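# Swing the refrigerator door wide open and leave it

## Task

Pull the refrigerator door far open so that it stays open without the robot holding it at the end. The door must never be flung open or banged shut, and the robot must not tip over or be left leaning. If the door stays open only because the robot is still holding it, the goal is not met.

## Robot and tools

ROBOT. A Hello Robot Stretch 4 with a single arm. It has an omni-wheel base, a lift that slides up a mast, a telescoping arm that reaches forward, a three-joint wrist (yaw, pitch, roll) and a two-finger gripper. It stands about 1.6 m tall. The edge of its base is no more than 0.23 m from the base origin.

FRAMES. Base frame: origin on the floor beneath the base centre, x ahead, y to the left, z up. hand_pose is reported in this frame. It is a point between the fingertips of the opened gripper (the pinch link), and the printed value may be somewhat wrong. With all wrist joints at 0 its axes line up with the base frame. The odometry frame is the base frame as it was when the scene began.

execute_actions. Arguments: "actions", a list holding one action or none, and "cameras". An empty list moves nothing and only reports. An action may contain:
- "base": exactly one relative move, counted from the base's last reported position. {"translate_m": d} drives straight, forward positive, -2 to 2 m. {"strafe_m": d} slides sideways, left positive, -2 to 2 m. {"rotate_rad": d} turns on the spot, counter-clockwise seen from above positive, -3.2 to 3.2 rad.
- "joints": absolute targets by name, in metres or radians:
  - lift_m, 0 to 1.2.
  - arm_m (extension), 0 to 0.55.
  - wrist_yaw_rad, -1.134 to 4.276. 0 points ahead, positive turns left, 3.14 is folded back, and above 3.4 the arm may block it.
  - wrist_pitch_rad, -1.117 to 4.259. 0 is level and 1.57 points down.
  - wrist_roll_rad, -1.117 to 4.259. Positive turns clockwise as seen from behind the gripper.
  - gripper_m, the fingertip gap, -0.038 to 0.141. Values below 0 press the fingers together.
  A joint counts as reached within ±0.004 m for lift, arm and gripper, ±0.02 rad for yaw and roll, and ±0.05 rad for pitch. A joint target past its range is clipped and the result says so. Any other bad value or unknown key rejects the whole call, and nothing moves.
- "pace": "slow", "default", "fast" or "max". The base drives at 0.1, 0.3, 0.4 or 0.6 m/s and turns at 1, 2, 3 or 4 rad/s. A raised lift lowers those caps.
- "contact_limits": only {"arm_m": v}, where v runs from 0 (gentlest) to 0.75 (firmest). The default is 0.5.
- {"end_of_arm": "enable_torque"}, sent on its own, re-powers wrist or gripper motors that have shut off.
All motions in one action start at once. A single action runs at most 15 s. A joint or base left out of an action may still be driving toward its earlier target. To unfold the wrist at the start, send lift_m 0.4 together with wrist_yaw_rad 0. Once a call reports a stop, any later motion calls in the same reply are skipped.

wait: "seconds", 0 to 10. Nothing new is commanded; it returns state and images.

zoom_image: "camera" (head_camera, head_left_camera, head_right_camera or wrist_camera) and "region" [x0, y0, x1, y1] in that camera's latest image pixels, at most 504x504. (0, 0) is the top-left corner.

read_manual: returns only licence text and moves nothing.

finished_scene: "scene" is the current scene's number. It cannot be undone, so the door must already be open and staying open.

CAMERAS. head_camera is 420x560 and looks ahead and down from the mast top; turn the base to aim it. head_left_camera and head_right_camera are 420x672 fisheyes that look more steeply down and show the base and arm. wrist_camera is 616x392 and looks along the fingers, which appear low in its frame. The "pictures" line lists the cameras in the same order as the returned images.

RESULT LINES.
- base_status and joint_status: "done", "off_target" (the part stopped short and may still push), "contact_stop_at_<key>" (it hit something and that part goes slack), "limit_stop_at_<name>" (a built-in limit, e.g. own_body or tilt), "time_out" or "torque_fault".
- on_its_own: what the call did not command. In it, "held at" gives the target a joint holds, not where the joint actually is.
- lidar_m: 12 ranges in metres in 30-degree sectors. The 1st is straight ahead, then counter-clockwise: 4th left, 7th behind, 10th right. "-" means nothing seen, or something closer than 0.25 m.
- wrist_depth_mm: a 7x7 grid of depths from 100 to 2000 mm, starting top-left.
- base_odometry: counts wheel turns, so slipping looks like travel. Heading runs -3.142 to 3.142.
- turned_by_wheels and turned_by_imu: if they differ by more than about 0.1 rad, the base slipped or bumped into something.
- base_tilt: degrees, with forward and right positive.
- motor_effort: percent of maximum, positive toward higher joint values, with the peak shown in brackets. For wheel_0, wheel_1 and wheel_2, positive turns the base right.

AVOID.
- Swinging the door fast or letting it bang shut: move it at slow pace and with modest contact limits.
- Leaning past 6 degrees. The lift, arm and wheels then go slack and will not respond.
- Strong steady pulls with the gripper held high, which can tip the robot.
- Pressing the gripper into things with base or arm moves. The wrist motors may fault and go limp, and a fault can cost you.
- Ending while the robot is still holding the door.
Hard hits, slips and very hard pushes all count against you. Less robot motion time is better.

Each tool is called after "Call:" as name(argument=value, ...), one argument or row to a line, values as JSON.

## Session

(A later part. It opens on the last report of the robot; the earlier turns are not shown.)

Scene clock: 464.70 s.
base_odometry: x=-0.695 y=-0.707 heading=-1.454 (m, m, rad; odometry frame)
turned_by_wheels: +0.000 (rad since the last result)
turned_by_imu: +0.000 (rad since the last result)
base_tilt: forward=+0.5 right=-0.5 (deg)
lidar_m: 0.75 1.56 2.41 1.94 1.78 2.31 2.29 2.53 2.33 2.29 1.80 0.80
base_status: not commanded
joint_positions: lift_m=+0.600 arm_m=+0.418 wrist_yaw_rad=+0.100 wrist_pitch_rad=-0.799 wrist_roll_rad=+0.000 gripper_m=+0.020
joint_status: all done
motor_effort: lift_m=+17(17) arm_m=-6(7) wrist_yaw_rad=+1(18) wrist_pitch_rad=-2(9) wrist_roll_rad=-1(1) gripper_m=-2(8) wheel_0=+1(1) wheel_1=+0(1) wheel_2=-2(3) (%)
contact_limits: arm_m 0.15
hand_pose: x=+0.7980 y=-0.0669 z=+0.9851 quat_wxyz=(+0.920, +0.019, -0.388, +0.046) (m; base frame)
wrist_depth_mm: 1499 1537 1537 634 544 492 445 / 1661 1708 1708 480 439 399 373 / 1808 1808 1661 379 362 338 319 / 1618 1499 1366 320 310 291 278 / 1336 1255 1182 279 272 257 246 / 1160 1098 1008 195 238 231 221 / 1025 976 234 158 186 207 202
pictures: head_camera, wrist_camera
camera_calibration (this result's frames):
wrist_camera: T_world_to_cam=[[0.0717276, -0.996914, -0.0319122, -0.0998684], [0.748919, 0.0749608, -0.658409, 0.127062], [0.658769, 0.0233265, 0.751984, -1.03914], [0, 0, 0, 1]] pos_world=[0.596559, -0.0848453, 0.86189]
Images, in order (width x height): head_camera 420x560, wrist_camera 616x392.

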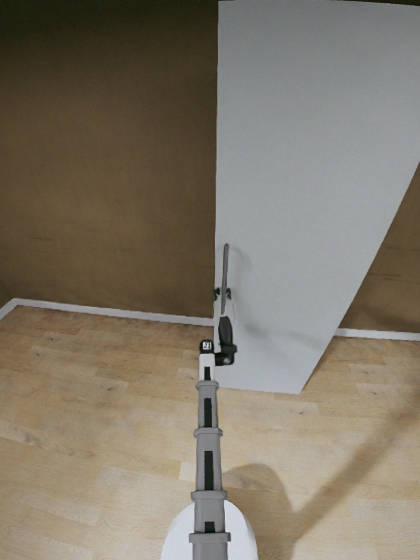

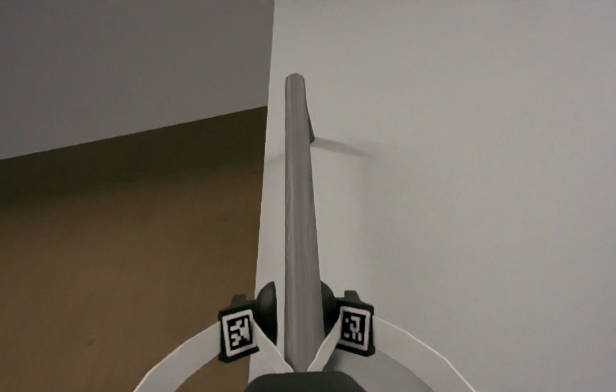

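Call:
execute_actions(
  actions=[
    {"joints": {"arm_m": 0.421, "gripper_m": -0.005}, "contact_limits": {"arm_m": 0.15}, "pace": "slow"},
  ],
  cameras=["wrist_camera", "head_camera"],
)

Scene clock: 467.33 s.
base_odometry: x=-0.695 y=-0.707 heading=-1.454 (m, m, rad; odometry frame)
turned_by_wheels: +0.000 (rad since the last result)
turned_by_imu: +0.000 (rad since the last result)
base_tilt: forward=+0.6 right=-0.5 (deg)
lidar_m: 0.74 1.57 2.41 1.93 1.78 2.31 2.29 2.52 2.33 2.31 1.79 0.81
base_status: not commanded
joint_positions: lift_m=+0.600 arm_m=+0.420 wrist_yaw_rad=+0.100 wrist_pitch_rad=-0.798 wrist_roll_rad=+0.000 gripper_m=-0.005
joint_status: all done
motor_effort: lift_m=+17(17) arm_m=+6(8) wrist_yaw_rad=+2(3) wrist_pitch_rad=-3(3) wrist_roll_rad=-1(1) gripper_m=-5(6) wheel_0=+1(1) wheel_1=+1(0) wheel_2=-2(2) (%)
contact_limits: arm_m 0.15
hand_pose: x=+0.7999 y=-0.0670 z=+0.9850 quat_wxyz=(+0.920, +0.019, -0.388, +0.046) (m; base frame)
wrist_depth_mm: 1537 1537 1537 621 544 484 442 / 1661 1708 1708 469 433 397 368 / 1808 1808 1661 375 362 334 315 / 1576 1499 1366 319 309 290 276 / 1366 1255 1182 278 270 254 244 / 1160 1078 1025 189 237 228 220 / 1025 960 180 159 180 205 200
pictures: head_camera, wrist_camera
camera_calibration (this result's frames):
wrist_camera: T_world_to_cam=[[0.0715396, -0.996928, -0.0318966, -0.0998966], [0.748563, 0.0747962, -0.658832, 0.126273], [0.659193, 0.0232559, 0.751614, -1.04027], [0, 0, 0, 1]] pos_world=[0.598364, -0.0848419, 0.86189]
Images, in order (width x height): head_camera 420x560, wrist_camera 616x392.

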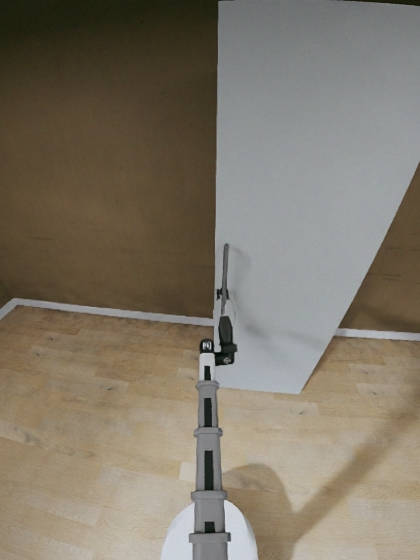

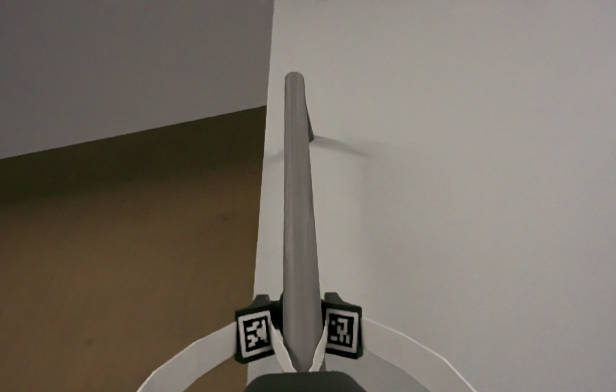

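Call:
execute_actions(
  actions=[
    {"joints": {"lift_m": 0.565}, "pace": "slow"},
  ],
  cameras=["wrist_camera", "head_camera"],
)

Scene clock: 472.20 s.
base_odometry: x=-0.695 y=-0.707 heading=-1.454 (m, m, rad; odometry frame)
turned_by_wheels: +0.000 (rad since the last result)
turned_by_imu: +0.000 (rad since the last result)
base_tilt: forward=+0.6 right=-0.4 (deg)
lidar_m: 0.74 1.55 2.40 1.92 1.79 2.31 2.27 2.51 2.34 2.31 1.80 0.79
base_status: not commanded
joint_positions: lift_m=+0.565 arm_m=+0.420 wrist_yaw_rad=+0.100 wrist_pitch_rad=-0.798 wrist_roll_rad=+0.000 gripper_m=-0.005
joint_status: all done
motor_effort: lift_m=+15(14) arm_m=+6(6) wrist_yaw_rad=+2(1) wrist_pitch_rad=-2(4) wrist_roll_rad=-1(0) gripper_m=-6(7) wheel_0=+1(1) wheel_1=+0(0) wheel_2=-2(2) (%)
hand_pose: x=+0.7999 y=-0.0670 z=+0.9502 quat_wxyz=(+0.920, +0.019, -0.388, +0.046) (m; base frame)
wrist_depth_mm: 1576 1576 1576 621 535 484 442 / 1756 1708 1756 469 436 397 368 / 1863 1808 1618 377 359 336 317 / 1618 1499 1366 320 307 290 276 / 1366 1255 1160 278 268 255 244 / 1138 1098 1025 190 238 229 220 / 1025 960 180 159 180 206 201
pictures: head_camera, wrist_camera
camera_calibration (this result's frames):
wrist_camera: T_world_to_cam=[[0.0715445, -0.996927, -0.0319007, -0.101011], [0.748662, 0.0748061, -0.658718, 0.103131], [0.659081, 0.0232448, 0.751713, -1.01408], [0, 0, 0, 1]] pos_world=[0.598377, -0.0848431, 0.827009]
Images, in order (width x height): head_camera 420x560, wrist_camera 616x392.

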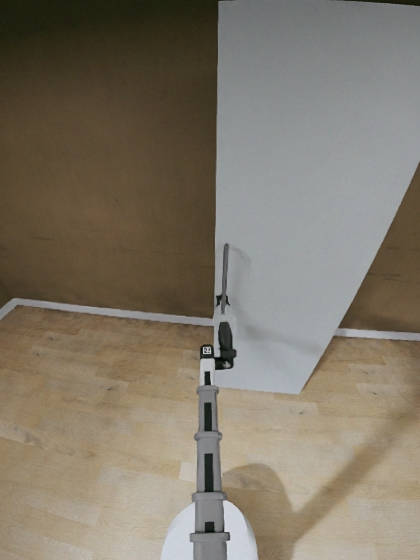

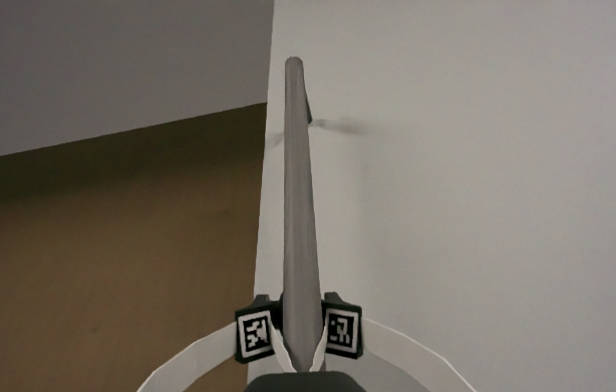

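Call:
execute_actions(
  actions=[
    {"joints": {"lift_m": 0.55}, "pace": "slow"},
  ],
  cameras=["wrist_camera"],
)

Scene clock: 474.73 s.
base_odometry: x=-0.695 y=-0.707 heading=-1.454 (m, m, rad; odometry frame)
turned_by_wheels: +0.000 (rad since the last result)
turned_by_imu: +0.000 (rad since the last result)
base_tilt: forward=+0.6 right=-0.5 (deg)
lidar_m: 0.74 1.57 2.41 1.92 1.78 2.30 2.29 2.53 2.32 2.29 1.78 0.81
base_status: not commanded
joint_positions: lift_m=+0.550 arm_m=+0.420 wrist_yaw_rad=+0.100 wrist_pitch_rad=-0.798 wrist_roll_rad=+0.000 gripper_m=-0.005
joint_status: all done
motor_effort: lift_m=+15(17) arm_m=+6(6) wrist_yaw_rad=+2(1) wrist_pitch_rad=-2(3) wrist_roll_rad=-1(1) gripper_m=-5(6) wheel_0=+1(1) wheel_1=+0(0) wheel_2=-1(2) (%)
hand_pose: x=+0.7999 y=-0.0670 z=+0.9352 quat_wxyz=(+0.920, +0.019, -0.388, +0.046) (m; base frame)
wrist_depth_mm: 1576 1576 1618 621 544 484 442 / 1756 1756 1708 469 433 397 368 / 1921 1808 1618 377 362 336 315 / 1618 1464 1366 320 307 290 274 / 1336 1229 1160 278 268 255 244 / 1138 1098 1025 190 237 229 220 / 1008 976 180 159 180 206 200
pictures: wrist_camera
camera_calibration (this result's frames):
wrist_camera: T_world_to_cam=[[0.0715477, -0.996927, -0.0319009, -0.101492], [0.748667, 0.0748088, -0.658711, 0.0932299], [0.659074, 0.0232461, 0.751719, -1.00281], [0, 0, 0, 1]] pos_world=[0.598389, -0.0848432, 0.812005]
Images, in order (width x height): wrist_camera 616x392.

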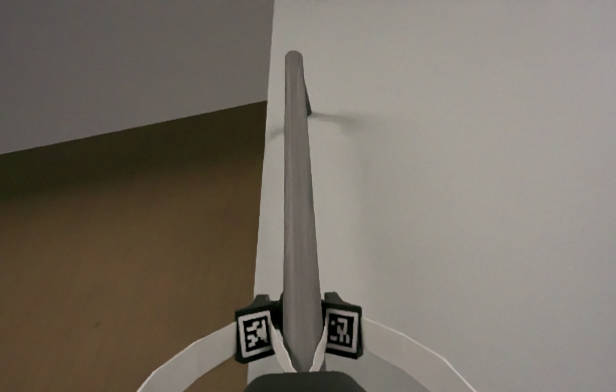

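Call:
execute_actions(
  actions=[
    {"joints": {"lift_m": 0.54}, "pace": "slow"},
  ],
  cameras=["wrist_camera"],
)

Scene clock: 476.57 s.
base_odometry: x=-0.695 y=-0.707 heading=-1.454 (m, m, rad; odometry frame)
turned_by_wheels: +0.000 (rad since the last result)
turned_by_imu: +0.000 (rad since the last result)
base_tilt: forward=+0.6 right=-0.5 (deg)
lidar_m: 0.75 1.57 2.42 1.94 1.79 2.31 2.29 2.51 2.33 2.30 1.80 0.82
base_status: not commanded
joint_positions: lift_m=+0.541 arm_m=+0.420 wrist_yaw_rad=+0.100 wrist_pitch_rad=-0.800 wrist_roll_rad=+0.000 gripper_m=-0.005
joint_status: all done
motor_effort: lift_m=+12(17) arm_m=+5(6) wrist_yaw_rad=-1(3) wrist_pitch_rad=+1(3) wrist_roll_rad=-1(1) gripper_m=-7(8) wheel_0=+1(1) wheel_1=+1(0) wheel_2=-2(1) (%)
hand_pose: x=+0.7999 y=-0.0668 z=+0.9256 quat_wxyz=(+0.920, +0.019, -0.389, +0.046) (m; base frame)
wrist_depth_mm: 1576 1576 1618 627 554 492 449 / 1708 1756 1756 477 436 399 368 / 1863 1863 1661 379 362 336 319 / 1618 1464 1366 320 309 291 277 / 1336 1281 1182 278 270 256 245 / 1160 1098 1025 190 237 229 220 / 1025 960 180 159 179 206 201
pictures: wrist_camera
camera_calibration (this result's frames):
wrist_camera: T_world_to_cam=[[0.0723736, -0.996866, -0.0319349, -0.102282], [0.749404, 0.0754803, -0.657796, 0.0855461], [0.658145, 0.0236749, 0.752519, -0.995604], [0, 0, 0, 1]] pos_world=[0.598546, -0.0848474, 0.802216]
Images, in order (width x height): wrist_camera 616x392.

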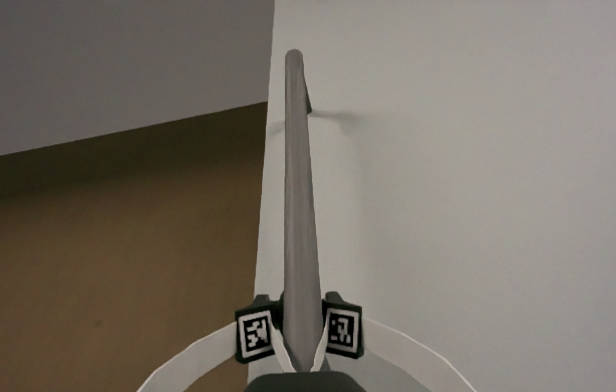

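Call:
execute_actions(
  actions=[
    {"joints": {"gripper_m": -0.025, "lift_m": 0.544}, "pace": "slow"},
  ],
  cameras=["wrist_camera"],
)

Scene clock: 479.73 s.
base_odometry: x=-0.695 y=-0.707 heading=-1.454 (m, m, rad; odometry frame)
turned_by_wheels: +0.000 (rad since the last result)
turned_by_imu: +0.000 (rad since the last result)
base_tilt: forward=+0.5 right=-0.4 (deg)
lidar_m: 0.74 1.56 2.41 1.92 1.79 2.30 2.30 2.54 2.31 2.31 1.81 0.82
base_status: not commanded
joint_positions: lift_m=+0.544 arm_m=+0.420 wrist_yaw_rad=+0.103 wrist_pitch_rad=-0.795 wrist_roll_rad=+0.000 gripper_m=-0.025
joint_status: all done
motor_effort: lift_m=+19(17) arm_m=+3(5) wrist_yaw_rad=-8(8) wrist_pitch_rad=-13(13) wrist_roll_rad=-1(1) gripper_m=-15(14) wheel_0=+1(1) wheel_1=+1(0) wheel_2=+0(2) (%)
hand_pose: x=+0.8013 y=-0.0663 z=+0.9282 quat_wxyz=(+0.921, +0.020, -0.387, +0.047) (m; base frame)
wrist_depth_mm: 1618 1618 1576 615 535 480 436 / 1756 1756 1808 466 430 392 364 / 1921 1808 1618 375 357 330 314 / 1618 1464 1366 317 306 287 272 / 1366 1255 1182 277 267 253 241 / 1160 1098 1008 188 236 226 218 / 1025 976 179 163 202 202 199
pictures: wrist_camera
camera_calibration (this result's frames):
wrist_camera: T_world_to_cam=[[0.0743849, -0.996722, -0.0318021, -0.103474], [0.746133, 0.0767852, -0.661354, 0.0921509], [0.661629, 0.0254661, 0.749399, -0.998205], [0, 0, 0, 1]] pos_world=[0.599381, -0.0847905, 0.805707]
Images, in order (width x height): wrist_camera 616x392.

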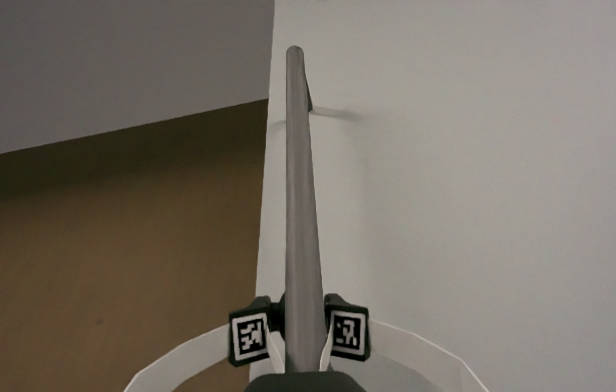

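Call:
execute_actions(
  actions=[
    {"joints": {"lift_m": 0.537, "arm_m": 0.417}, "contact_limits": {"arm_m": 0.75}, "pace": "slow"},
  ],
  cameras=["wrist_camera"],
)

Scene clock: 481.77 s.
base_odometry: x=-0.695 y=-0.708 heading=-1.454 (m, m, rad; odometry frame)
turned_by_wheels: +0.000 (rad since the last result)
turned_by_imu: +0.000 (rad since the last result)
base_tilt: forward=+0.6 right=-0.6 (deg)
lidar_m: 0.75 1.55 2.43 1.93 1.79 2.32 2.29 2.53 2.33 2.29 1.81 0.81
base_status: not commanded
joint_positions: lift_m=+0.538 arm_m=+0.419 wrist_yaw_rad=+0.106 wrist_pitch_rad=-0.794 wrist_roll_rad=+0.000 gripper_m=-0.024
joint_status: all done
on_its_own: wrist_yaw_rad is at rest, and its effort (-17) is outside its rest range (-13 to +13)
motor_effort: lift_m=+8(19) arm_m=-13(13) wrist_yaw_rad=-17(16) wrist_pitch_rad=-15(16) wrist_roll_rad=-1(0) gripper_m=-19(19) wheel_0=+0(1) wheel_1=+1(0) wheel_2=+5(5) (%)
contact_limits: arm_m 0.75
hand_pose: x=+0.8006 y=-0.0656 z=+0.9219 quat_wxyz=(+0.921, +0.020, -0.386, +0.049) (m; base frame)
wrist_depth_mm: 1576 1576 1576 627 544 484 439 / 1756 1756 1808 462 433 397 366 / 1921 1808 1661 377 359 334 314 / 1618 1464 1366 320 307 289 274 / 1366 1281 1182 276 268 254 243 / 1182 1078 1042 187 236 228 219 / 1025 976 179 164 181 202 199
pictures: wrist_camera
camera_calibration (this result's frames):
wrist_camera: T_world_to_cam=[[0.0775811, -0.996479, -0.0317778, -0.105494], [0.745358, 0.0791396, -0.66195, 0.089798], [0.662135, 0.027669, 0.748874, -0.992893], [0, 0, 0, 1]] pos_world=[0.598681, -0.0847568, 0.799641]
Images, in order (width x height): wrist_camera 616x392.

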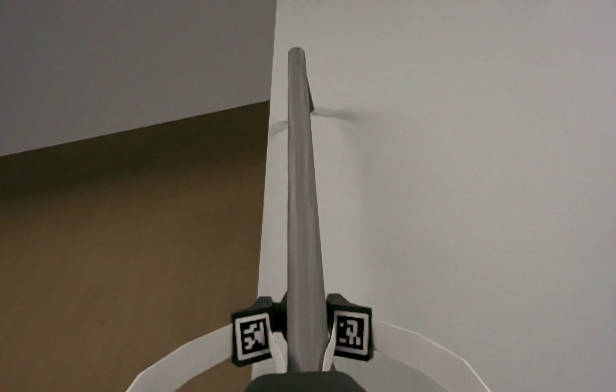

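Call:
execute_actions(
  actions=[
    {"joints": {"lift_m": 0.530, "arm_m": 0.414}, "contact_limits": {"arm_m": 0.75}, "pace": "slow"},
  ],
  cameras=["wrist_camera"],
)

Scene clock: 484.33 s.
base_odometry: x=-0.695 y=-0.708 heading=-1.454 (m, m, rad; odometry frame)
turned_by_wheels: +0.000 (rad since the last result)
turned_by_imu: +0.000 (rad since the last result)
base_tilt: forward=+0.6 right=-0.5 (deg)
lidar_m: 0.75 1.58 2.42 1.91 1.78 2.31 2.29 2.53 2.33 2.30 1.82 0.81
base_status: not commanded
joint_positions: lift_m=+0.531 arm_m=+0.417 wrist_yaw_rad=+0.108 wrist_pitch_rad=-0.790 wrist_roll_rad=-0.001 gripper_m=-0.024
joint_status: all done
on_its_own: wrist_yaw_rad is at rest, and its effort (-22) is outside its rest range (-13 to +13); wrist_pitch_rad is at rest, and its effort (-26) is outside its rest range (-23 to +23)
motor_effort: lift_m=+6(6) arm_m=-16(16) wrist_yaw_rad=-22(22) wrist_pitch_rad=-26(26) wrist_roll_rad=+1(2) gripper_m=-21(22) wheel_0=-3(3) wheel_1=-1(1) wheel_2=+8(8) (%)
contact_limits: arm_m 0.75
hand_pose: x=+0.7989 y=-0.0651 z=+0.9144 quat_wxyz=(+0.922, +0.020, -0.384, +0.050) (m; base frame)
wrist_depth_mm: 1576 1576 1618 627 544 484 442 / 1756 1756 1808 473 433 394 366 / 1921 1863 1661 379 362 336 315 / 1661 1464 1366 320 309 289 276 / 1366 1281 1182 276 270 255 244 / 1160 1098 1042 189 236 229 220 / 1025 976 177 163 180 203 200
pictures: wrist_camera
camera_calibration (this result's frames):
wrist_camera: T_world_to_cam=[[0.0788822, -0.996402, -0.0309799, -0.106845], [0.742859, 0.079477, -0.664714, 0.0905178], [0.664785, 0.0294204, 0.746455, -0.985943], [0, 0, 0, 1]] pos_world=[0.596626, -0.0846475, 0.792821]
Images, in order (width x height): wrist_camera 616x392.

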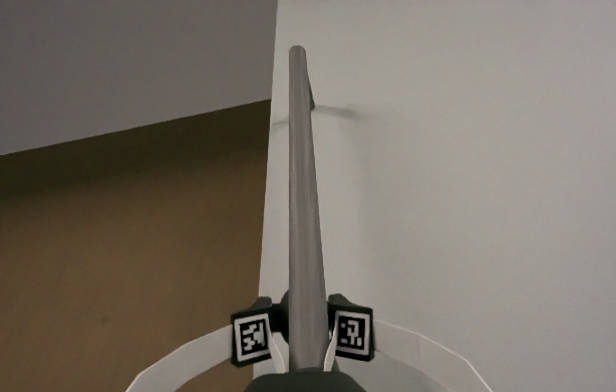

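Call:
zoom_image(
  camera="wrist_camera",
  region=[200, 260, 420, 392],
)

Region (200, 260, 420, 392) of wrist_camera's 616x392 image, scaled by 2.291; it fills the top 302 rows of this view, and the rest is white.

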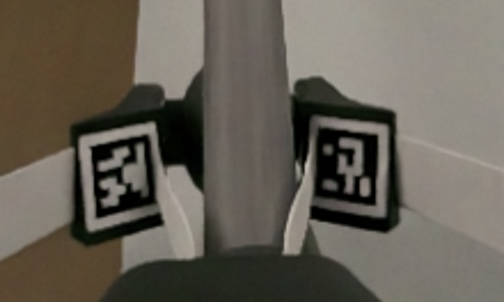

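Call:
execute_actions(
  actions=[
    {"joints": {"lift_m": 0.523}, "pace": "slow"},
  ],
  cameras=["wrist_camera"],
)

Scene clock: 497.87 s.
base_odometry: x=-0.695 y=-0.708 heading=-1.454 (m, m, rad; odometry frame)
turned_by_wheels: +0.000 (rad since the last result)
turned_by_imu: +0.000 (rad since the last result)
base_tilt: forward=+0.7 right=-0.5 (deg)
lidar_m: 0.74 1.57 2.42 1.92 1.78 2.31 2.30 2.53 2.32 2.30 1.79 0.81
base_status: not commanded
joint_positions: lift_m=+0.532 arm_m=+0.417 wrist_yaw_rad=+0.107 wrist_pitch_rad=-0.791 wrist_roll_rad=-0.001 gripper_m=-0.024
joint_status: lift_m contact_stop (moved +0.001 of -0.008)
on_its_own: lift_m is slack since a contact_stop (your +0.523 is given up); wrist_yaw_rad is at rest, and its effort (-20) is outside its rest range (-13 to +13); wrist_pitch_rad is at rest, and its effort (-25) is outside its rest range (-23 to +23)
motor_effort: lift_m=+12(12) arm_m=-15(16) wrist_yaw_rad=-20(29) wrist_pitch_rad=-25(26) wrist_roll_rad=+3(3) gripper_m=-19(26) wheel_0=-6(6) wheel_1=-3(3) wheel_2=+12(13) (%)
hand_pose: x=+0.7986 y=-0.0652 z=+0.9156 quat_wxyz=(+0.922, +0.020, -0.385, +0.049) (m; base frame)
wrist_depth_mm: 1576 1576 1618 627 544 484 439 / 1756 1808 1756 473 433 397 366 / 1921 1808 1661 377 359 334 315 / 1661 1499 1397 322 309 290 276 / 1366 1281 1182 273 271 255 245 / 1182 1098 1042 189 236 229 220 / 1025 960 178 163 181 203 200
pictures: wrist_camera
camera_calibration (this result's frames):
wrist_camera: T_world_to_cam=[[0.0782408, -0.996456, -0.0308878, -0.106481], [0.743259, 0.0789526, -0.664329, 0.0909093], [0.664413, 0.0290201, 0.746802, -0.986677], [0, 0, 0, 1]] pos_world=[0.596324, -0.084648, 0.793957]
Images, in order (width x height): wrist_camera 616x392.

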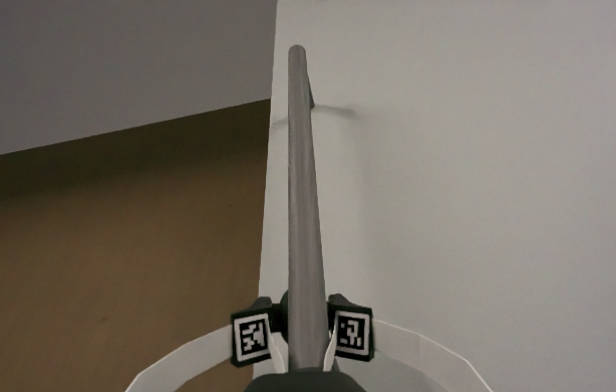

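Call:
execute_actions(
  actions=[
    {"joints": {"lift_m": 0.531, "wrist_pitch_rad": -0.785}, "pace": "slow"},
  ],
  cameras=["wrist_camera"],
)

Scene clock: 502.97 s.
base_odometry: x=-0.695 y=-0.708 heading=-1.454 (m, m, rad; odometry frame)
turned_by_wheels: +0.000 (rad since the last result)
turned_by_imu: +0.000 (rad since the last result)
base_tilt: forward=+0.6 right=-0.4 (deg)
lidar_m: 0.74 1.57 2.43 1.92 1.79 2.32 2.28 2.50 2.33 2.30 1.78 0.80
base_status: not commanded
joint_positions: lift_m=+0.532 arm_m=+0.416 wrist_yaw_rad=+0.107 wrist_pitch_rad=-0.779 wrist_roll_rad=-0.001 gripper_m=-0.024
joint_status: all done
on_its_own: wrist_yaw_rad is at rest, and its effort (-19) is outside its rest range (-13 to +13)
motor_effort: lift_m=+5(20) arm_m=-11(12) wrist_yaw_rad=-19(19) wrist_pitch_rad=-15(33) wrist_roll_rad=+3(2) gripper_m=-21(20) wheel_0=-3(4) wheel_1=-3(3) wheel_2=+7(10) (%)
hand_pose: x=+0.8002 y=-0.0650 z=+0.9131 quat_wxyz=(+0.924, +0.020, -0.379, +0.049) (m; base frame)
wrist_depth_mm: 1618 1576 1618 615 530 477 433 / 1756 1756 1756 459 430 392 364 / 1863 1808 1661 375 357 332 314 / 1618 1464 1366 319 306 289 273 / 1336 1255 1182 272 268 255 244 / 1182 1098 1025 189 236 228 219 / 1025 976 177 163 180 204 200
pictures: wrist_camera
camera_calibration (this result's frames):
wrist_camera: T_world_to_cam=[[0.0773188, -0.996538, -0.0305464, -0.106128], [0.735522, 0.0776973, -0.673031, 0.102106], [0.673075, 0.0295704, 0.738983, -0.985629], [0, 0, 0, 1]] pos_world=[0.596506, -0.0845489, 0.793843]
Images, in order (width x height): wrist_camera 616x392.

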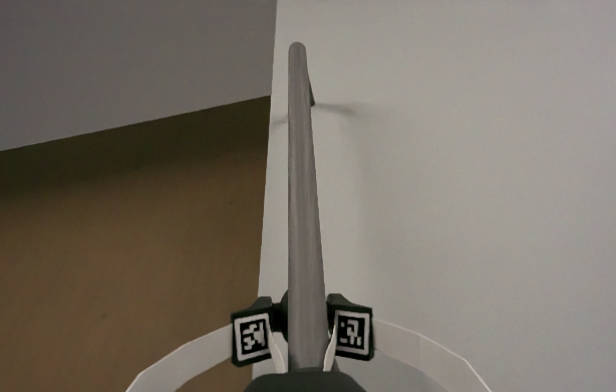

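Call:
execute_actions(
  actions=[
    {"joints": {"arm_m": 0.410, "wrist_pitch_rad": -0.765}, "contact_limits": {"arm_m": 0.75}, "pace": "slow"},
  ],
  cameras=["wrist_camera"],
)

Scene clock: 505.13 s.
base_odometry: x=-0.695 y=-0.708 heading=-1.454 (m, m, rad; odometry frame)
turned_by_wheels: +0.000 (rad since the last result)
turned_by_imu: +0.000 (rad since the last result)
base_tilt: forward=+0.6 right=-0.6 (deg)
lidar_m: 0.75 1.56 2.41 1.92 1.79 2.31 2.29 2.51 2.34 2.29 1.80 0.81
base_status: not commanded
joint_positions: lift_m=+0.532 arm_m=+0.413 wrist_yaw_rad=+0.108 wrist_pitch_rad=-0.762 wrist_roll_rad=-0.001 gripper_m=-0.024
joint_status: all done
on_its_own: wrist_yaw_rad is at rest, and its effort (-21) is outside its rest range (-13 to +13)
motor_effort: lift_m=+5(5) arm_m=-17(18) wrist_yaw_rad=-21(22) wrist_pitch_rad=-7(10) wrist_roll_rad=+3(3) gripper_m=-22(23) wheel_0=-4(4) wheel_1=-3(3) wheel_2=+8(9) (%)
contact_limits: arm_m 0.75
hand_pose: x=+0.8008 y=-0.0645 z=+0.9095 quat_wxyz=(+0.927, +0.019, -0.371, +0.050) (m; base frame)
wrist_depth_mm: 1618 1618 1618 597 521 466 427 / 1808 1808 1756 452 421 387 359 / 1921 1756 1618 370 353 329 309 / 1576 1464 1336 317 304 286 272 / 1336 1255 1160 270 267 253 243 / 1160 1078 1025 189 236 228 220 / 1008 960 179 163 180 204 200
pictures: wrist_camera
camera_calibration (this result's frames):
wrist_camera: T_world_to_cam=[[0.0776677, -0.99653, -0.0299163, -0.106555], [0.723706, 0.0769923, -0.6858, 0.120201], [0.685724, 0.0316139, 0.727175, -0.982669], [0, 0, 0, 1]] pos_world=[0.595125, -0.0843737, 0.793818]
Images, in order (width x height): wrist_camera 616x392.

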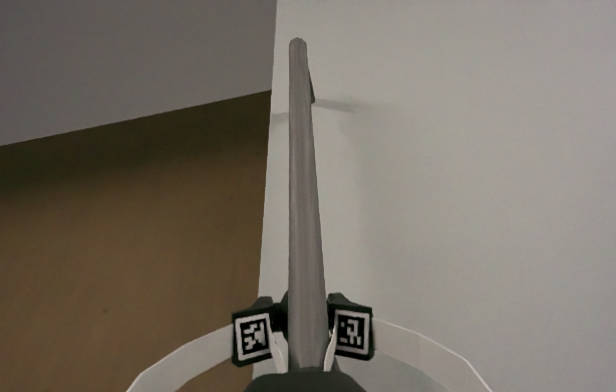

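Call:
execute_actions(
  actions=[
    {"joints": {"arm_m": 0.405, "wrist_pitch_rad": -0.75}, "contact_limits": {"arm_m": 0.75}, "pace": "slow"},
  ],
  cameras=["wrist_camera"],
)

Scene clock: 507.27 s.
base_odometry: x=-0.695 y=-0.708 heading=-1.454 (m, m, rad; odometry frame)
turned_by_wheels: +0.000 (rad since the last result)
turned_by_imu: +0.000 (rad since the last result)
base_tilt: forward=+0.6 right=-0.6 (deg)
lidar_m: 0.75 1.57 2.42 1.91 1.77 2.31 2.29 2.51 2.34 2.28 1.82 0.81
base_status: not commanded
joint_positions: lift_m=+0.532 arm_m=+0.409 wrist_yaw_rad=+0.111 wrist_pitch_rad=-0.745 wrist_roll_rad=-0.001 gripper_m=-0.024
joint_status: all done
on_its_own: wrist_yaw_rad is at rest, and its effort (-31) is outside its rest range (-13 to +13)
motor_effort: lift_m=+4(4) arm_m=-21(20) wrist_yaw_rad=-31(30) wrist_pitch_rad=-13(12) wrist_roll_rad=+2(3) gripper_m=-27(28) wheel_0=-8(8) wheel_1=-4(4) wheel_2=+12(12) (%)
contact_limits: arm_m 0.75
hand_pose: x=+0.8000 y=-0.0634 z=+0.9060 quat_wxyz=(+0.930, +0.019, -0.363, +0.051) (m; base frame)
wrist_depth_mm: 1618 1618 1618 580 508 455 421 / 1756 1756 1808 439 415 382 355 / 1863 1756 1576 368 351 327 309 / 1576 1430 1336 315 303 286 272 / 1366 1229 1160 270 267 254 243 / 1160 1078 1008 189 236 228 220 / 1008 960 179 164 180 204 200
pictures: wrist_camera
camera_calibration (this result's frames):
wrist_camera: T_world_to_cam=[[0.0801886, -0.996346, -0.0294027, -0.108044], [0.711794, 0.0778871, -0.698057, 0.138986], [0.697796, 0.0350475, 0.715438, -0.978435], [0, 0, 0, 1]] pos_world=[0.592483, -0.0841825, 0.793853]
Images, in order (width x height): wrist_camera 616x392.

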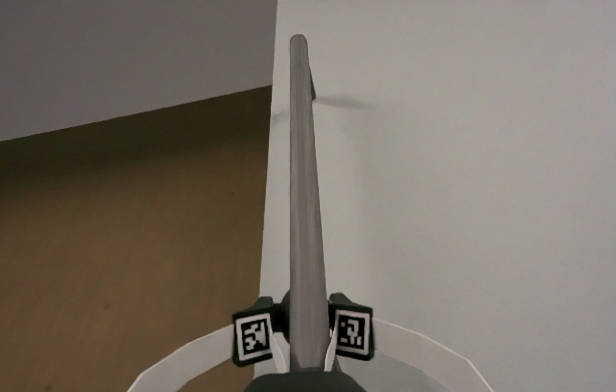

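Call:
execute_actions(
  actions=[
    {"joints": {"arm_m": 0.400, "wrist_pitch_rad": -0.735, "wrist_yaw_rad": 0.108}, "contact_limits": {"arm_m": 0.75}, "pace": "slow"},
  ],
  cameras=["wrist_camera"],
)

Scene clock: 514.07 s.
base_odometry: x=-0.695 y=-0.708 heading=-1.455 (m, m, rad; odometry frame)
turned_by_wheels: -0.001 (rad since the last result)
turned_by_imu: +0.000 (rad since the last result)
base_tilt: forward=+0.6 right=-0.5 (deg)
lidar_m: 0.74 1.57 2.42 1.91 1.80 2.31 2.29 2.51 2.33 2.30 1.80 0.79
base_status: not commanded
joint_positions: lift_m=+0.532 arm_m=+0.400 wrist_yaw_rad=+0.106 wrist_pitch_rad=-0.752 wrist_roll_rad=-0.001 gripper_m=-0.025
joint_status: all done
on_its_own: wrist_pitch_rad is at rest, and its effort (+50) is outside its rest range (-23 to +23)
motor_effort: lift_m=+9(9) arm_m=-2(22) wrist_yaw_rad=+5(31) wrist_pitch_rad=+50(70) wrist_roll_rad=+1(3) gripper_m=-17(31) wheel_0=-2(11) wheel_1=-2(6) wheel_2=-1(15) (%)
contact_limits: arm_m 0.75
hand_pose: x=+0.7901 y=-0.0645 z=+0.9071 quat_wxyz=(+0.929, +0.019, -0.367, +0.049) (m; base frame)
wrist_depth_mm: 1618 1618 1618 574 512 466 433 / 1756 1808 1756 436 418 387 362 / 1863 1756 1618 359 349 329 314 / 1576 1464 1366 309 301 285 273 / 1336 1255 1182 268 265 253 243 / 1160 1098 1025 187 235 227 219 / 1025 976 181 164 203 203 200
pictures: wrist_camera
camera_calibration (this result's frames):
wrist_camera: T_world_to_cam=[[0.0764839, -0.996615, -0.0301372, -0.104755], [0.716908, 0.0759746, -0.693016, 0.138157], [0.69296, 0.031399, 0.720292, -0.973076], [0, 0, 0, 1]] pos_world=[0.583269, -0.0843428, 0.793487]
Images, in order (width x height): wrist_camera 616x392.

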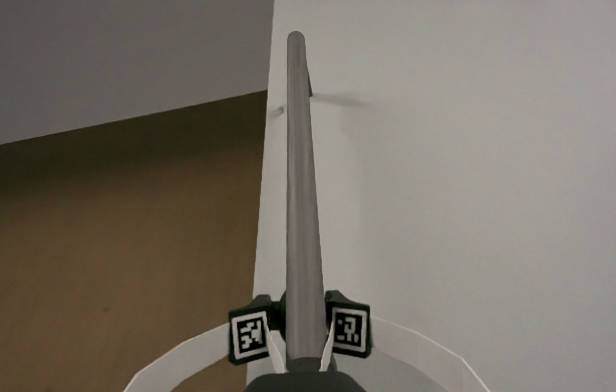

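Call:
execute_actions(
  actions=[
    {"joints": {"arm_m": 0.38, "wrist_pitch_rad": -0.78}, "contact_limits": {"arm_m": 0.5}, "pace": "slow"},
  ],
  cameras=["wrist_camera", "head_camera"],
)

Scene clock: 517.10 s.
base_odometry: x=-0.695 y=-0.708 heading=-1.455 (m, m, rad; odometry frame)
turned_by_wheels: +0.000 (rad since the last result)
turned_by_imu: +0.000 (rad since the last result)
base_tilt: forward=+0.6 right=-0.5 (deg)
lidar_m: 0.69 1.56 2.41 1.92 1.78 2.31 2.29 2.52 2.33 2.31 1.81 0.77
base_status: not commanded
joint_positions: lift_m=+0.532 arm_m=+0.381 wrist_yaw_rad=+0.107 wrist_pitch_rad=-0.787 wrist_roll_rad=+0.000 gripper_m=-0.025
joint_status: all done
motor_effort: lift_m=+12(11) arm_m=-7(7) wrist_yaw_rad=+3(5) wrist_pitch_rad=+20(46) wrist_roll_rad=+0(1) gripper_m=-14(14) wheel_0=-2(2) wheel_1=-1(2) wheel_2=-2(1) (%)
contact_limits: arm_m 0.5
hand_pose: x=+0.7641 y=-0.0651 z=+0.9141 quat_wxyz=(+0.922, +0.020, -0.383, +0.049) (m; base frame)
wrist_depth_mm: 1618 1576 1618 609 549 508 477 / 1756 1756 1808 459 439 410 387 / 1863 1921 1708 366 364 343 329 / 1708 1537 1430 314 310 296 286 / 1430 1308 1205 270 270 260 252 / 1205 1138 1060 187 236 232 225 / 1060 1008 179 163 181 207 204
pictures: head_camera, wrist_camera
camera_calibration (this result's frames):
wrist_camera: T_world_to_cam=[[0.0785585, -0.996416, -0.0313668, -0.103568], [0.740276, 0.07938, -0.667601, 0.120824], [0.667698, 0.0292256, 0.743859, -0.962423], [0, 0, 0, 1]] pos_world=[0.561301, -0.0846607, 0.793321]
Images, in order (width x height): head_camera 420x560, wrist_camera 616x392.

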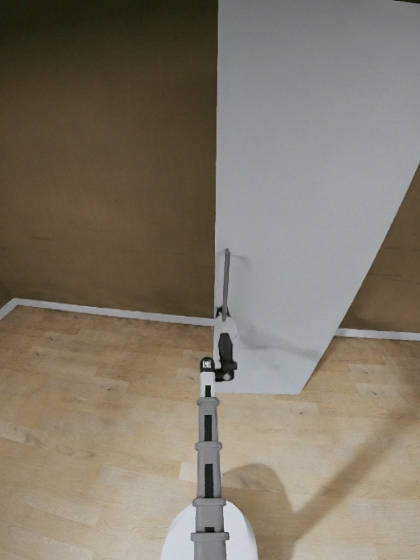

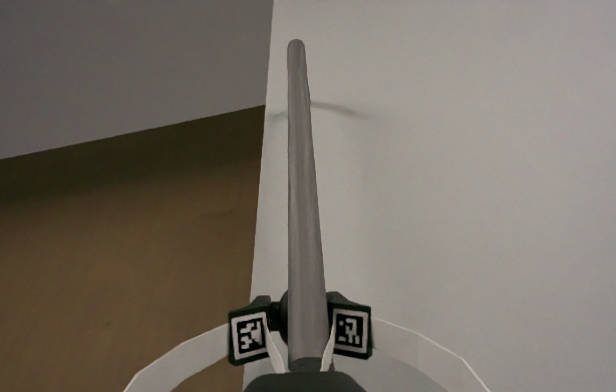

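Call:
execute_actions(
  actions=[
    {"base": {"translate_m": -0.10}, "joints": {"lift_m": 0.59, "wrist_yaw_rad": 0.05, "gripper_m": -0.015}, "pace": "slow"},
  ],
  cameras=["wrist_camera", "head_camera"],
)

Scene clock: 550.33 s.
base_odometry: x=-0.707 y=-0.608 heading=-1.456 (m, m, rad; odometry frame)
turned_by_wheels: -0.001 (rad since the last result)
turned_by_imu: -0.001 (rad since the last result)
base_tilt: forward=+0.6 right=-0.3 (deg)
lidar_m: 0.70 1.68 2.46 1.77 1.80 2.21 2.19 2.40 2.32 2.29 1.94 0.81
base_status: done
joint_positions: lift_m=+0.590 arm_m=+0.381 wrist_yaw_rad=+0.046 wrist_pitch_rad=-0.778 wrist_roll_rad=+0.000 gripper_m=-0.015
joint_status: all done
motor_effort: lift_m=+22(22) arm_m=-6(7) wrist_yaw_rad=+12(20) wrist_pitch_rad=-4(22) wrist_roll_rad=-2(0) gripper_m=-9(13) wheel_0=-8(10) wheel_1=-5(5) wheel_2=-3(12) (%)
hand_pose: x=+0.7614 y=-0.0779 z=+0.9705 quat_wxyz=(+0.925, +0.009, -0.379, +0.021) (m; base frame)
wrist_depth_mm: 1537 1576 1576 597 634 676 715 / 1708 1708 1756 455 492 517 544 / 1863 1863 1756 373 399 418 430 / 1708 1576 1499 310 336 347 359 / 1430 1366 1281 271 291 300 310 / 1255 1205 1138 188 256 264 270 / 1118 1078 177 161 219 235 240
pictures: head_camera, wrist_camera
camera_calibration (this result's frames):
wrist_camera: T_world_to_cam=[[0.0177652, -0.999342, -0.0316112, -0.0679866], [0.73798, 0.0344371, -0.673944, 0.165948], [0.674589, -0.0113557, 0.738106, -1.00502], [0, 0, 0, 1]] pos_world=[0.556715, -0.0850693, 0.8515]
Images, in order (width x height): head_camera 420x560, wrist_camera 616x392.

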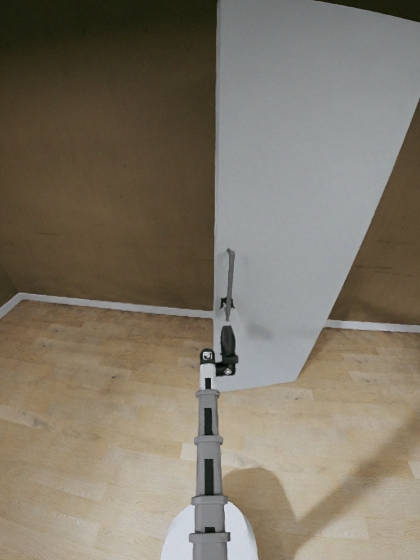

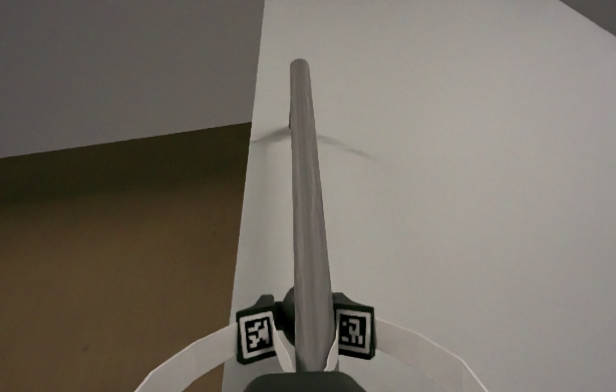

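Call:
execute_actions(
  actions=[
    {"base": {"translate_m": -0.07}, "joints": {"wrist_yaw_rad": -0.15}, "pace": "slow"},
  ],
  cameras=["wrist_camera", "head_camera"],
)

Scene clock: 564.70 s.
base_odometry: x=-0.715 y=-0.539 heading=-1.457 (m, m, rad; odometry frame)
turned_by_wheels: -0.001 (rad since the last result)
turned_by_imu: -0.001 (rad since the last result)
base_tilt: forward=+0.7 right=-0.5 (deg)
lidar_m: 0.69 1.73 2.47 1.75 1.81 2.13 2.12 2.31 2.31 2.27 2.03 0.80
base_status: done
joint_positions: lift_m=+0.590 arm_m=+0.381 wrist_yaw_rad=-0.152 wrist_pitch_rad=-0.777 wrist_roll_rad=+0.000 gripper_m=-0.015
joint_status: all done
motor_effort: lift_m=+21(22) arm_m=-5(6) wrist_yaw_rad=+7(16) wrist_pitch_rad=-8(12) wrist_roll_rad=-3(2) gripper_m=-10(10) wheel_0=-9(8) wheel_1=-7(5) wheel_2=-1(10) (%)
hand_pose: x=+0.7421 y=-0.1176 z=+0.9702 quat_wxyz=(+0.923, -0.029, -0.377, -0.070) (m; base frame)
wrist_depth_mm: 1576 1576 1537 640 917 1618 1618 / 1708 1756 1661 480 647 976 1808 / 1756 1808 404 384 500 668 1983 / 1464 1537 315 325 407 508 683 / 1308 1308 268 268 343 413 508 / 1160 1182 232 189 296 347 413 / 1042 1042 178 165 182 298 347
pictures: head_camera, wrist_camera
camera_calibration (this result's frames):
wrist_camera: T_world_to_cam=[[-0.179459, -0.983259, -0.0315648, 0.0408287], [0.729343, -0.111446, -0.67501, 0.171642], [0.660192, -0.144158, 0.737133, -0.99624], [0, 0, 0, 1]] pos_world=[0.539851, -0.084342, 0.85151]
Images, in order (width x height): head_camera 420x560, wrist_camera 616x392.

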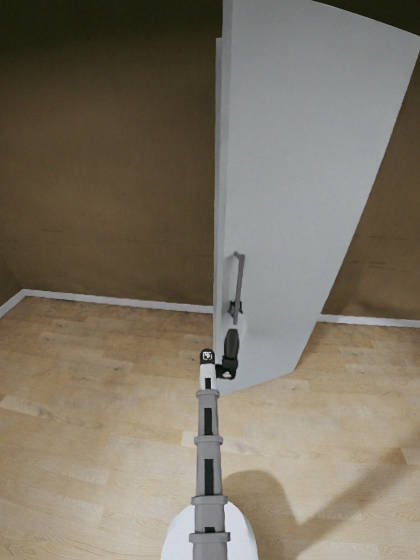

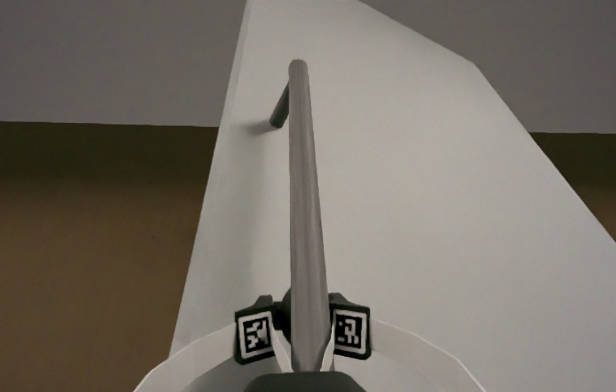

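Call:
execute_actions(
  actions=[
    {"base": {"strafe_m": -0.09}, "joints": {"arm_m": 0.285, "wrist_yaw_rad": -0.11}, "pace": "slow"},
  ],
  cameras=["wrist_camera", "head_camera"],
)

Scene clock: 571.43 s.
base_odometry: x=-0.804 y=-0.549 heading=-1.456 (m, m, rad; odometry frame)
turned_by_wheels: +0.001 (rad since the last result)
turned_by_imu: +0.002 (rad since the last result)
base_tilt: forward=+0.6 right=-0.6 (deg)
lidar_m: 0.59 1.74 2.56 1.83 1.88 2.16 2.12 2.32 2.21 2.18 2.01 0.73
base_status: done
joint_positions: lift_m=+0.590 arm_m=+0.286 wrist_yaw_rad=-0.107 wrist_pitch_rad=-0.783 wrist_roll_rad=+0.000 gripper_m=-0.015
joint_status: all done
motor_effort: lift_m=+20(21) arm_m=-5(10) wrist_yaw_rad=-7(16) wrist_pitch_rad=+11(17) wrist_roll_rad=-2(3) gripper_m=-7(12) wheel_0=+9(16) wheel_1=+0(11) wheel_2=+2(3) (%)
hand_pose: x=+0.6507 y=-0.1088 z=+0.9717 quat_wxyz=(+0.923, -0.020, -0.381, -0.050) (m; base frame)
wrist_depth_mm: 1537 1537 574 661 1576 1618 1576 / 1756 1708 410 500 778 1808 1756 / 1863 1921 327 392 574 1863 1863 / 1708 1708 274 330 452 661 1708 / 1464 1430 242 285 370 504 1464 / 1308 223 208 183 315 407 564 / 1160 183 180 149 172 342 445
pictures: head_camera, wrist_camera
camera_calibration (this result's frames):
wrist_camera: T_world_to_cam=[[-0.13494, -0.990344, -0.0317939, 0.00359996], [0.738066, -0.0790533, -0.670082, 0.23332], [0.661098, -0.113887, 0.741606, -0.937347], [0, 0, 0, 1]] pos_world=[0.447958, -0.0847414, 0.8516]
Images, in order (width x height): head_camera 420x560, wrist_camera 616x392.

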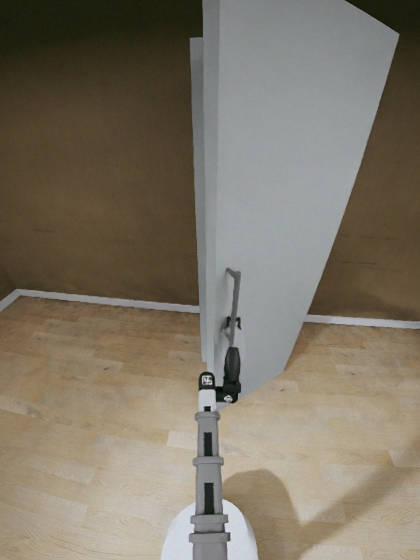

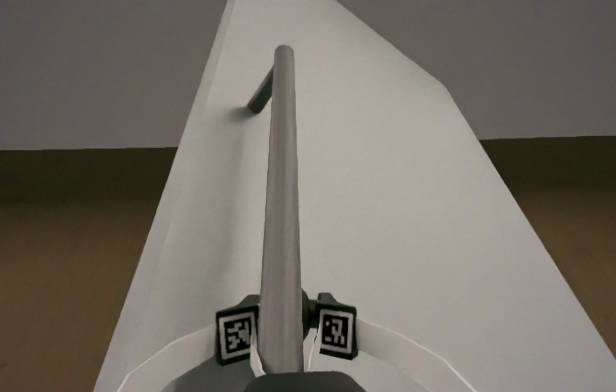

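Call:
execute_actions(
  actions=[
    {"base": {"strafe_m": -0.115}, "joints": {"arm_m": 0.16, "wrist_yaw_rad": 0.04}, "pace": "slow"},
  ],
  cameras=["wrist_camera", "head_camera"],
)

Scene clock: 577.77 s.
base_odometry: x=-0.918 y=-0.562 heading=-1.456 (m, m, rad; odometry frame)
turned_by_wheels: +0.000 (rad since the last result)
turned_by_imu: +0.001 (rad since the last result)
base_tilt: forward=+0.5 right=-0.5 (deg)
lidar_m: 0.46 1.72 2.66 1.95 2.02 2.18 2.14 2.35 2.11 2.07 1.98 0.66
base_status: done
joint_positions: lift_m=+0.590 arm_m=+0.161 wrist_yaw_rad=+0.040 wrist_pitch_rad=-0.779 wrist_roll_rad=+0.000 gripper_m=-0.015
joint_status: all done
motor_effort: lift_m=+20(20) arm_m=-6(8) wrist_yaw_rad=-1(21) wrist_pitch_rad=-2(13) wrist_roll_rad=-3(3) gripper_m=-9(10) wheel_0=+3(13) wheel_1=-1(6) wheel_2=-1(5) (%)
hand_pose: x=+0.5407 y=-0.0791 z=+0.9708 quat_wxyz=(+0.925, +0.008, -0.380, +0.019) (m; base frame)
wrist_depth_mm: 1537 1576 539 691 1576 1576 1618 / 1708 1708 397 508 960 1756 1808 / 1921 1921 324 413 661 1921 1863 / - 1983 274 347 508 1618 1618 / 1808 1661 242 274 410 634 1430 / 1618 216 208 186 347 492 1255 / 1397 180 181 155 175 402 1118
pictures: head_camera, wrist_camera
camera_calibration (this result's frames):
wrist_camera: T_world_to_cam=[[0.0122062, -0.999422, -0.0317265, -0.0621398], [0.73871, 0.0303971, -0.673337, 0.327728], [0.673912, -0.0152178, 0.738655, -0.856825], [0, 0, 0, 1]] pos_world=[0.336088, -0.0851049, 0.851598]
Images, in order (width x height): head_camera 420x560, wrist_camera 616x392.

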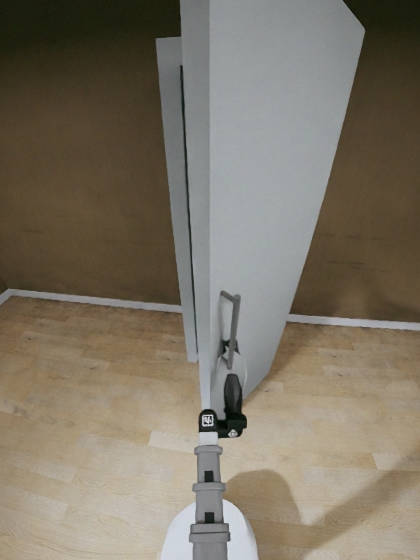

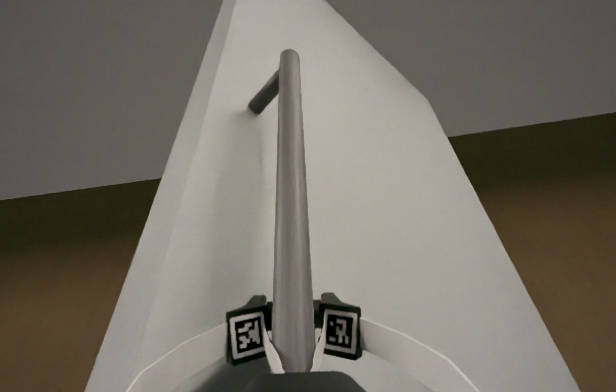

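Call:
execute_actions(
  actions=[
    {"base": {"strafe_m": -0.165}, "joints": {"arm_m": 0.075, "wrist_yaw_rad": 0.24}, "pace": "slow"},
  ],
  cameras=["wrist_camera", "head_camera"],
)

Scene clock: 589.47 s.
base_odometry: x=-1.082 y=-0.581 heading=-1.456 (m, m, rad; odometry frame)
turned_by_wheels: +0.000 (rad since the last result)
turned_by_imu: +0.000 (rad since the last result)
base_tilt: forward=+0.5 right=-0.4 (deg)
lidar_m: 0.38 1.10 2.61 2.11 2.23 2.19 2.17 2.39 1.92 1.91 1.94 0.76
base_status: done
joint_positions: lift_m=+0.590 arm_m=+0.076 wrist_yaw_rad=+0.241 wrist_pitch_rad=-0.783 wrist_roll_rad=+0.000 gripper_m=-0.015
joint_status: all done
motor_effort: lift_m=+19(20) arm_m=-4(12) wrist_yaw_rad=-2(20) wrist_pitch_rad=+10(35) wrist_roll_rad=-2(3) gripper_m=-7(15) wheel_0=+6(4) wheel_1=+0(9) wheel_2=-2(8) (%)
hand_pose: x=+0.4662 y=-0.0361 z=+0.9717 quat_wxyz=(+0.918, +0.046, -0.379, +0.111) (m; base frame)
wrist_depth_mm: 1537 1537 504 707 1576 1618 1618 / 1756 1708 368 521 1661 1808 1756 / 1921 1863 306 421 741 1863 1661 / - - 263 349 544 1576 1464 / - 230 235 285 436 788 1308 / - 190 202 168 362 559 1205 / 1863 163 180 146 174 445 1098
pictures: head_camera, wrist_camera
camera_calibration (this result's frames):
wrist_camera: T_world_to_cam=[[0.211125, -0.976942, -0.031789, -0.11011], [0.720377, 0.177496, -0.670486, 0.393156], [0.660669, 0.118656, 0.741241, -0.798144], [0, 0, 0, 1]] pos_world=[0.267336, -0.0826503, 0.851722]
Images, in order (width x height): head_camera 420x560, wrist_camera 616x392.

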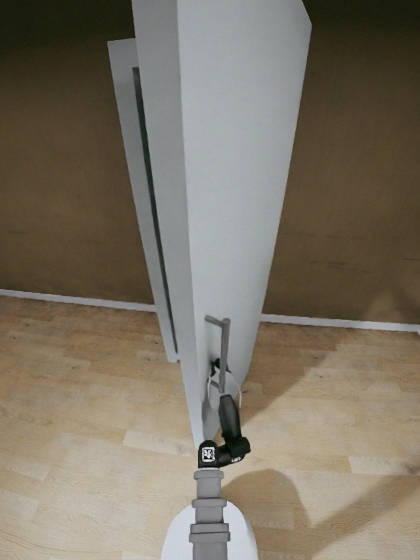

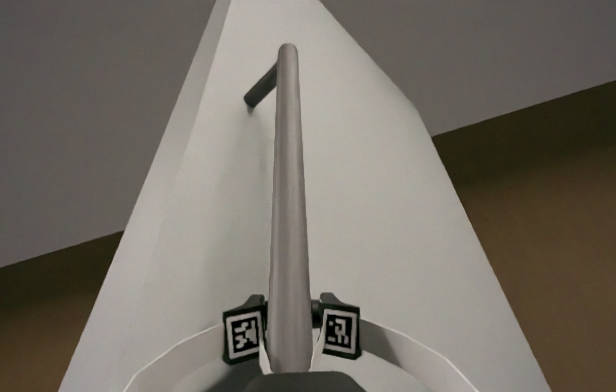

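Call:
execute_actions(
  actions=[
    {"base": {"strafe_m": -0.13}, "joints": {"arm_m": 0.042, "wrist_yaw_rad": 0.40}, "pace": "slow"},
  ],
  cameras=["wrist_camera", "head_camera"],
)

Scene clock: 597.83 s.
base_odometry: x=-1.211 y=-0.596 heading=-1.456 (m, m, rad; odometry frame)
turned_by_wheels: +0.000 (rad since the last result)
turned_by_imu: +0.000 (rad since the last result)
base_tilt: forward=+0.6 right=-0.5 (deg)
lidar_m: 0.34 0.37 2.57 2.24 2.35 2.21 2.18 2.25 1.80 1.78 1.93 1.55
base_status: done
joint_positions: lift_m=+0.590 arm_m=+0.042 wrist_yaw_rad=+0.402 wrist_pitch_rad=-0.787 wrist_roll_rad=+0.000 gripper_m=-0.015
joint_status: all done
motor_effort: lift_m=+19(19) arm_m=-2(13) wrist_yaw_rad=-5(29) wrist_pitch_rad=+23(27) wrist_roll_rad=-2(3) gripper_m=-6(13) wheel_0=+6(9) wheel_1=+0(7) wheel_2=-4(6) (%)
hand_pose: x=+0.4349 y=-0.0008 z=+0.9726 quat_wxyz=(+0.905, +0.077, -0.376, +0.184) (m; base frame)
wrist_depth_mm: 1537 1537 492 723 1576 1618 1618 / 1661 1708 359 544 1661 1808 1708 / 1921 1808 301 427 778 1808 1537 / - 279 264 355 569 1537 1397 / - 211 236 306 449 1336 1255 / - 182 198 184 373 597 1160 / - 155 176 143 173 469 1098
pictures: head_camera, wrist_camera
camera_calibration (this result's frames):
wrist_camera: T_world_to_cam=[[0.364974, -0.930468, -0.031997, -0.135726], [0.685358, 0.291774, -0.667197, 0.422137], [0.630141, 0.22158, 0.744194, -0.771874], [0, 0, 0, 1]] pos_world=[0.246611, -0.0784252, 0.85173]
Images, in order (width x height): head_camera 420x560, wrist_camera 616x392.

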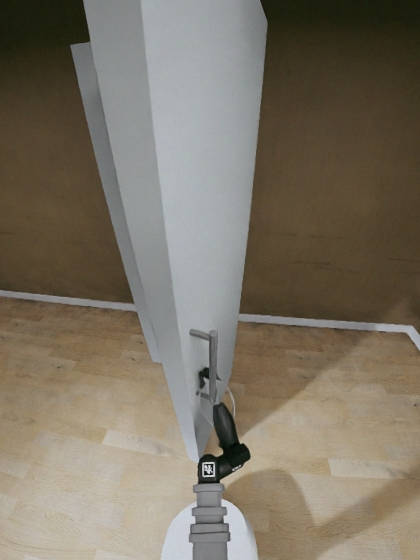

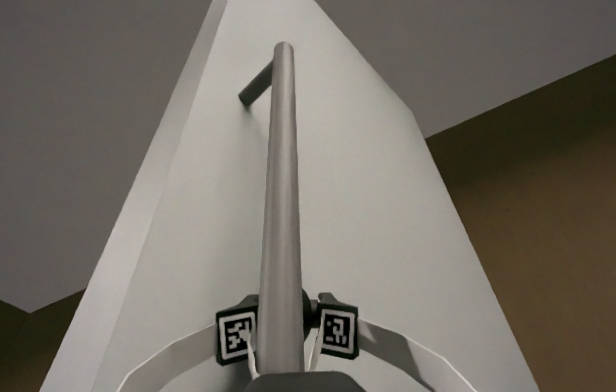

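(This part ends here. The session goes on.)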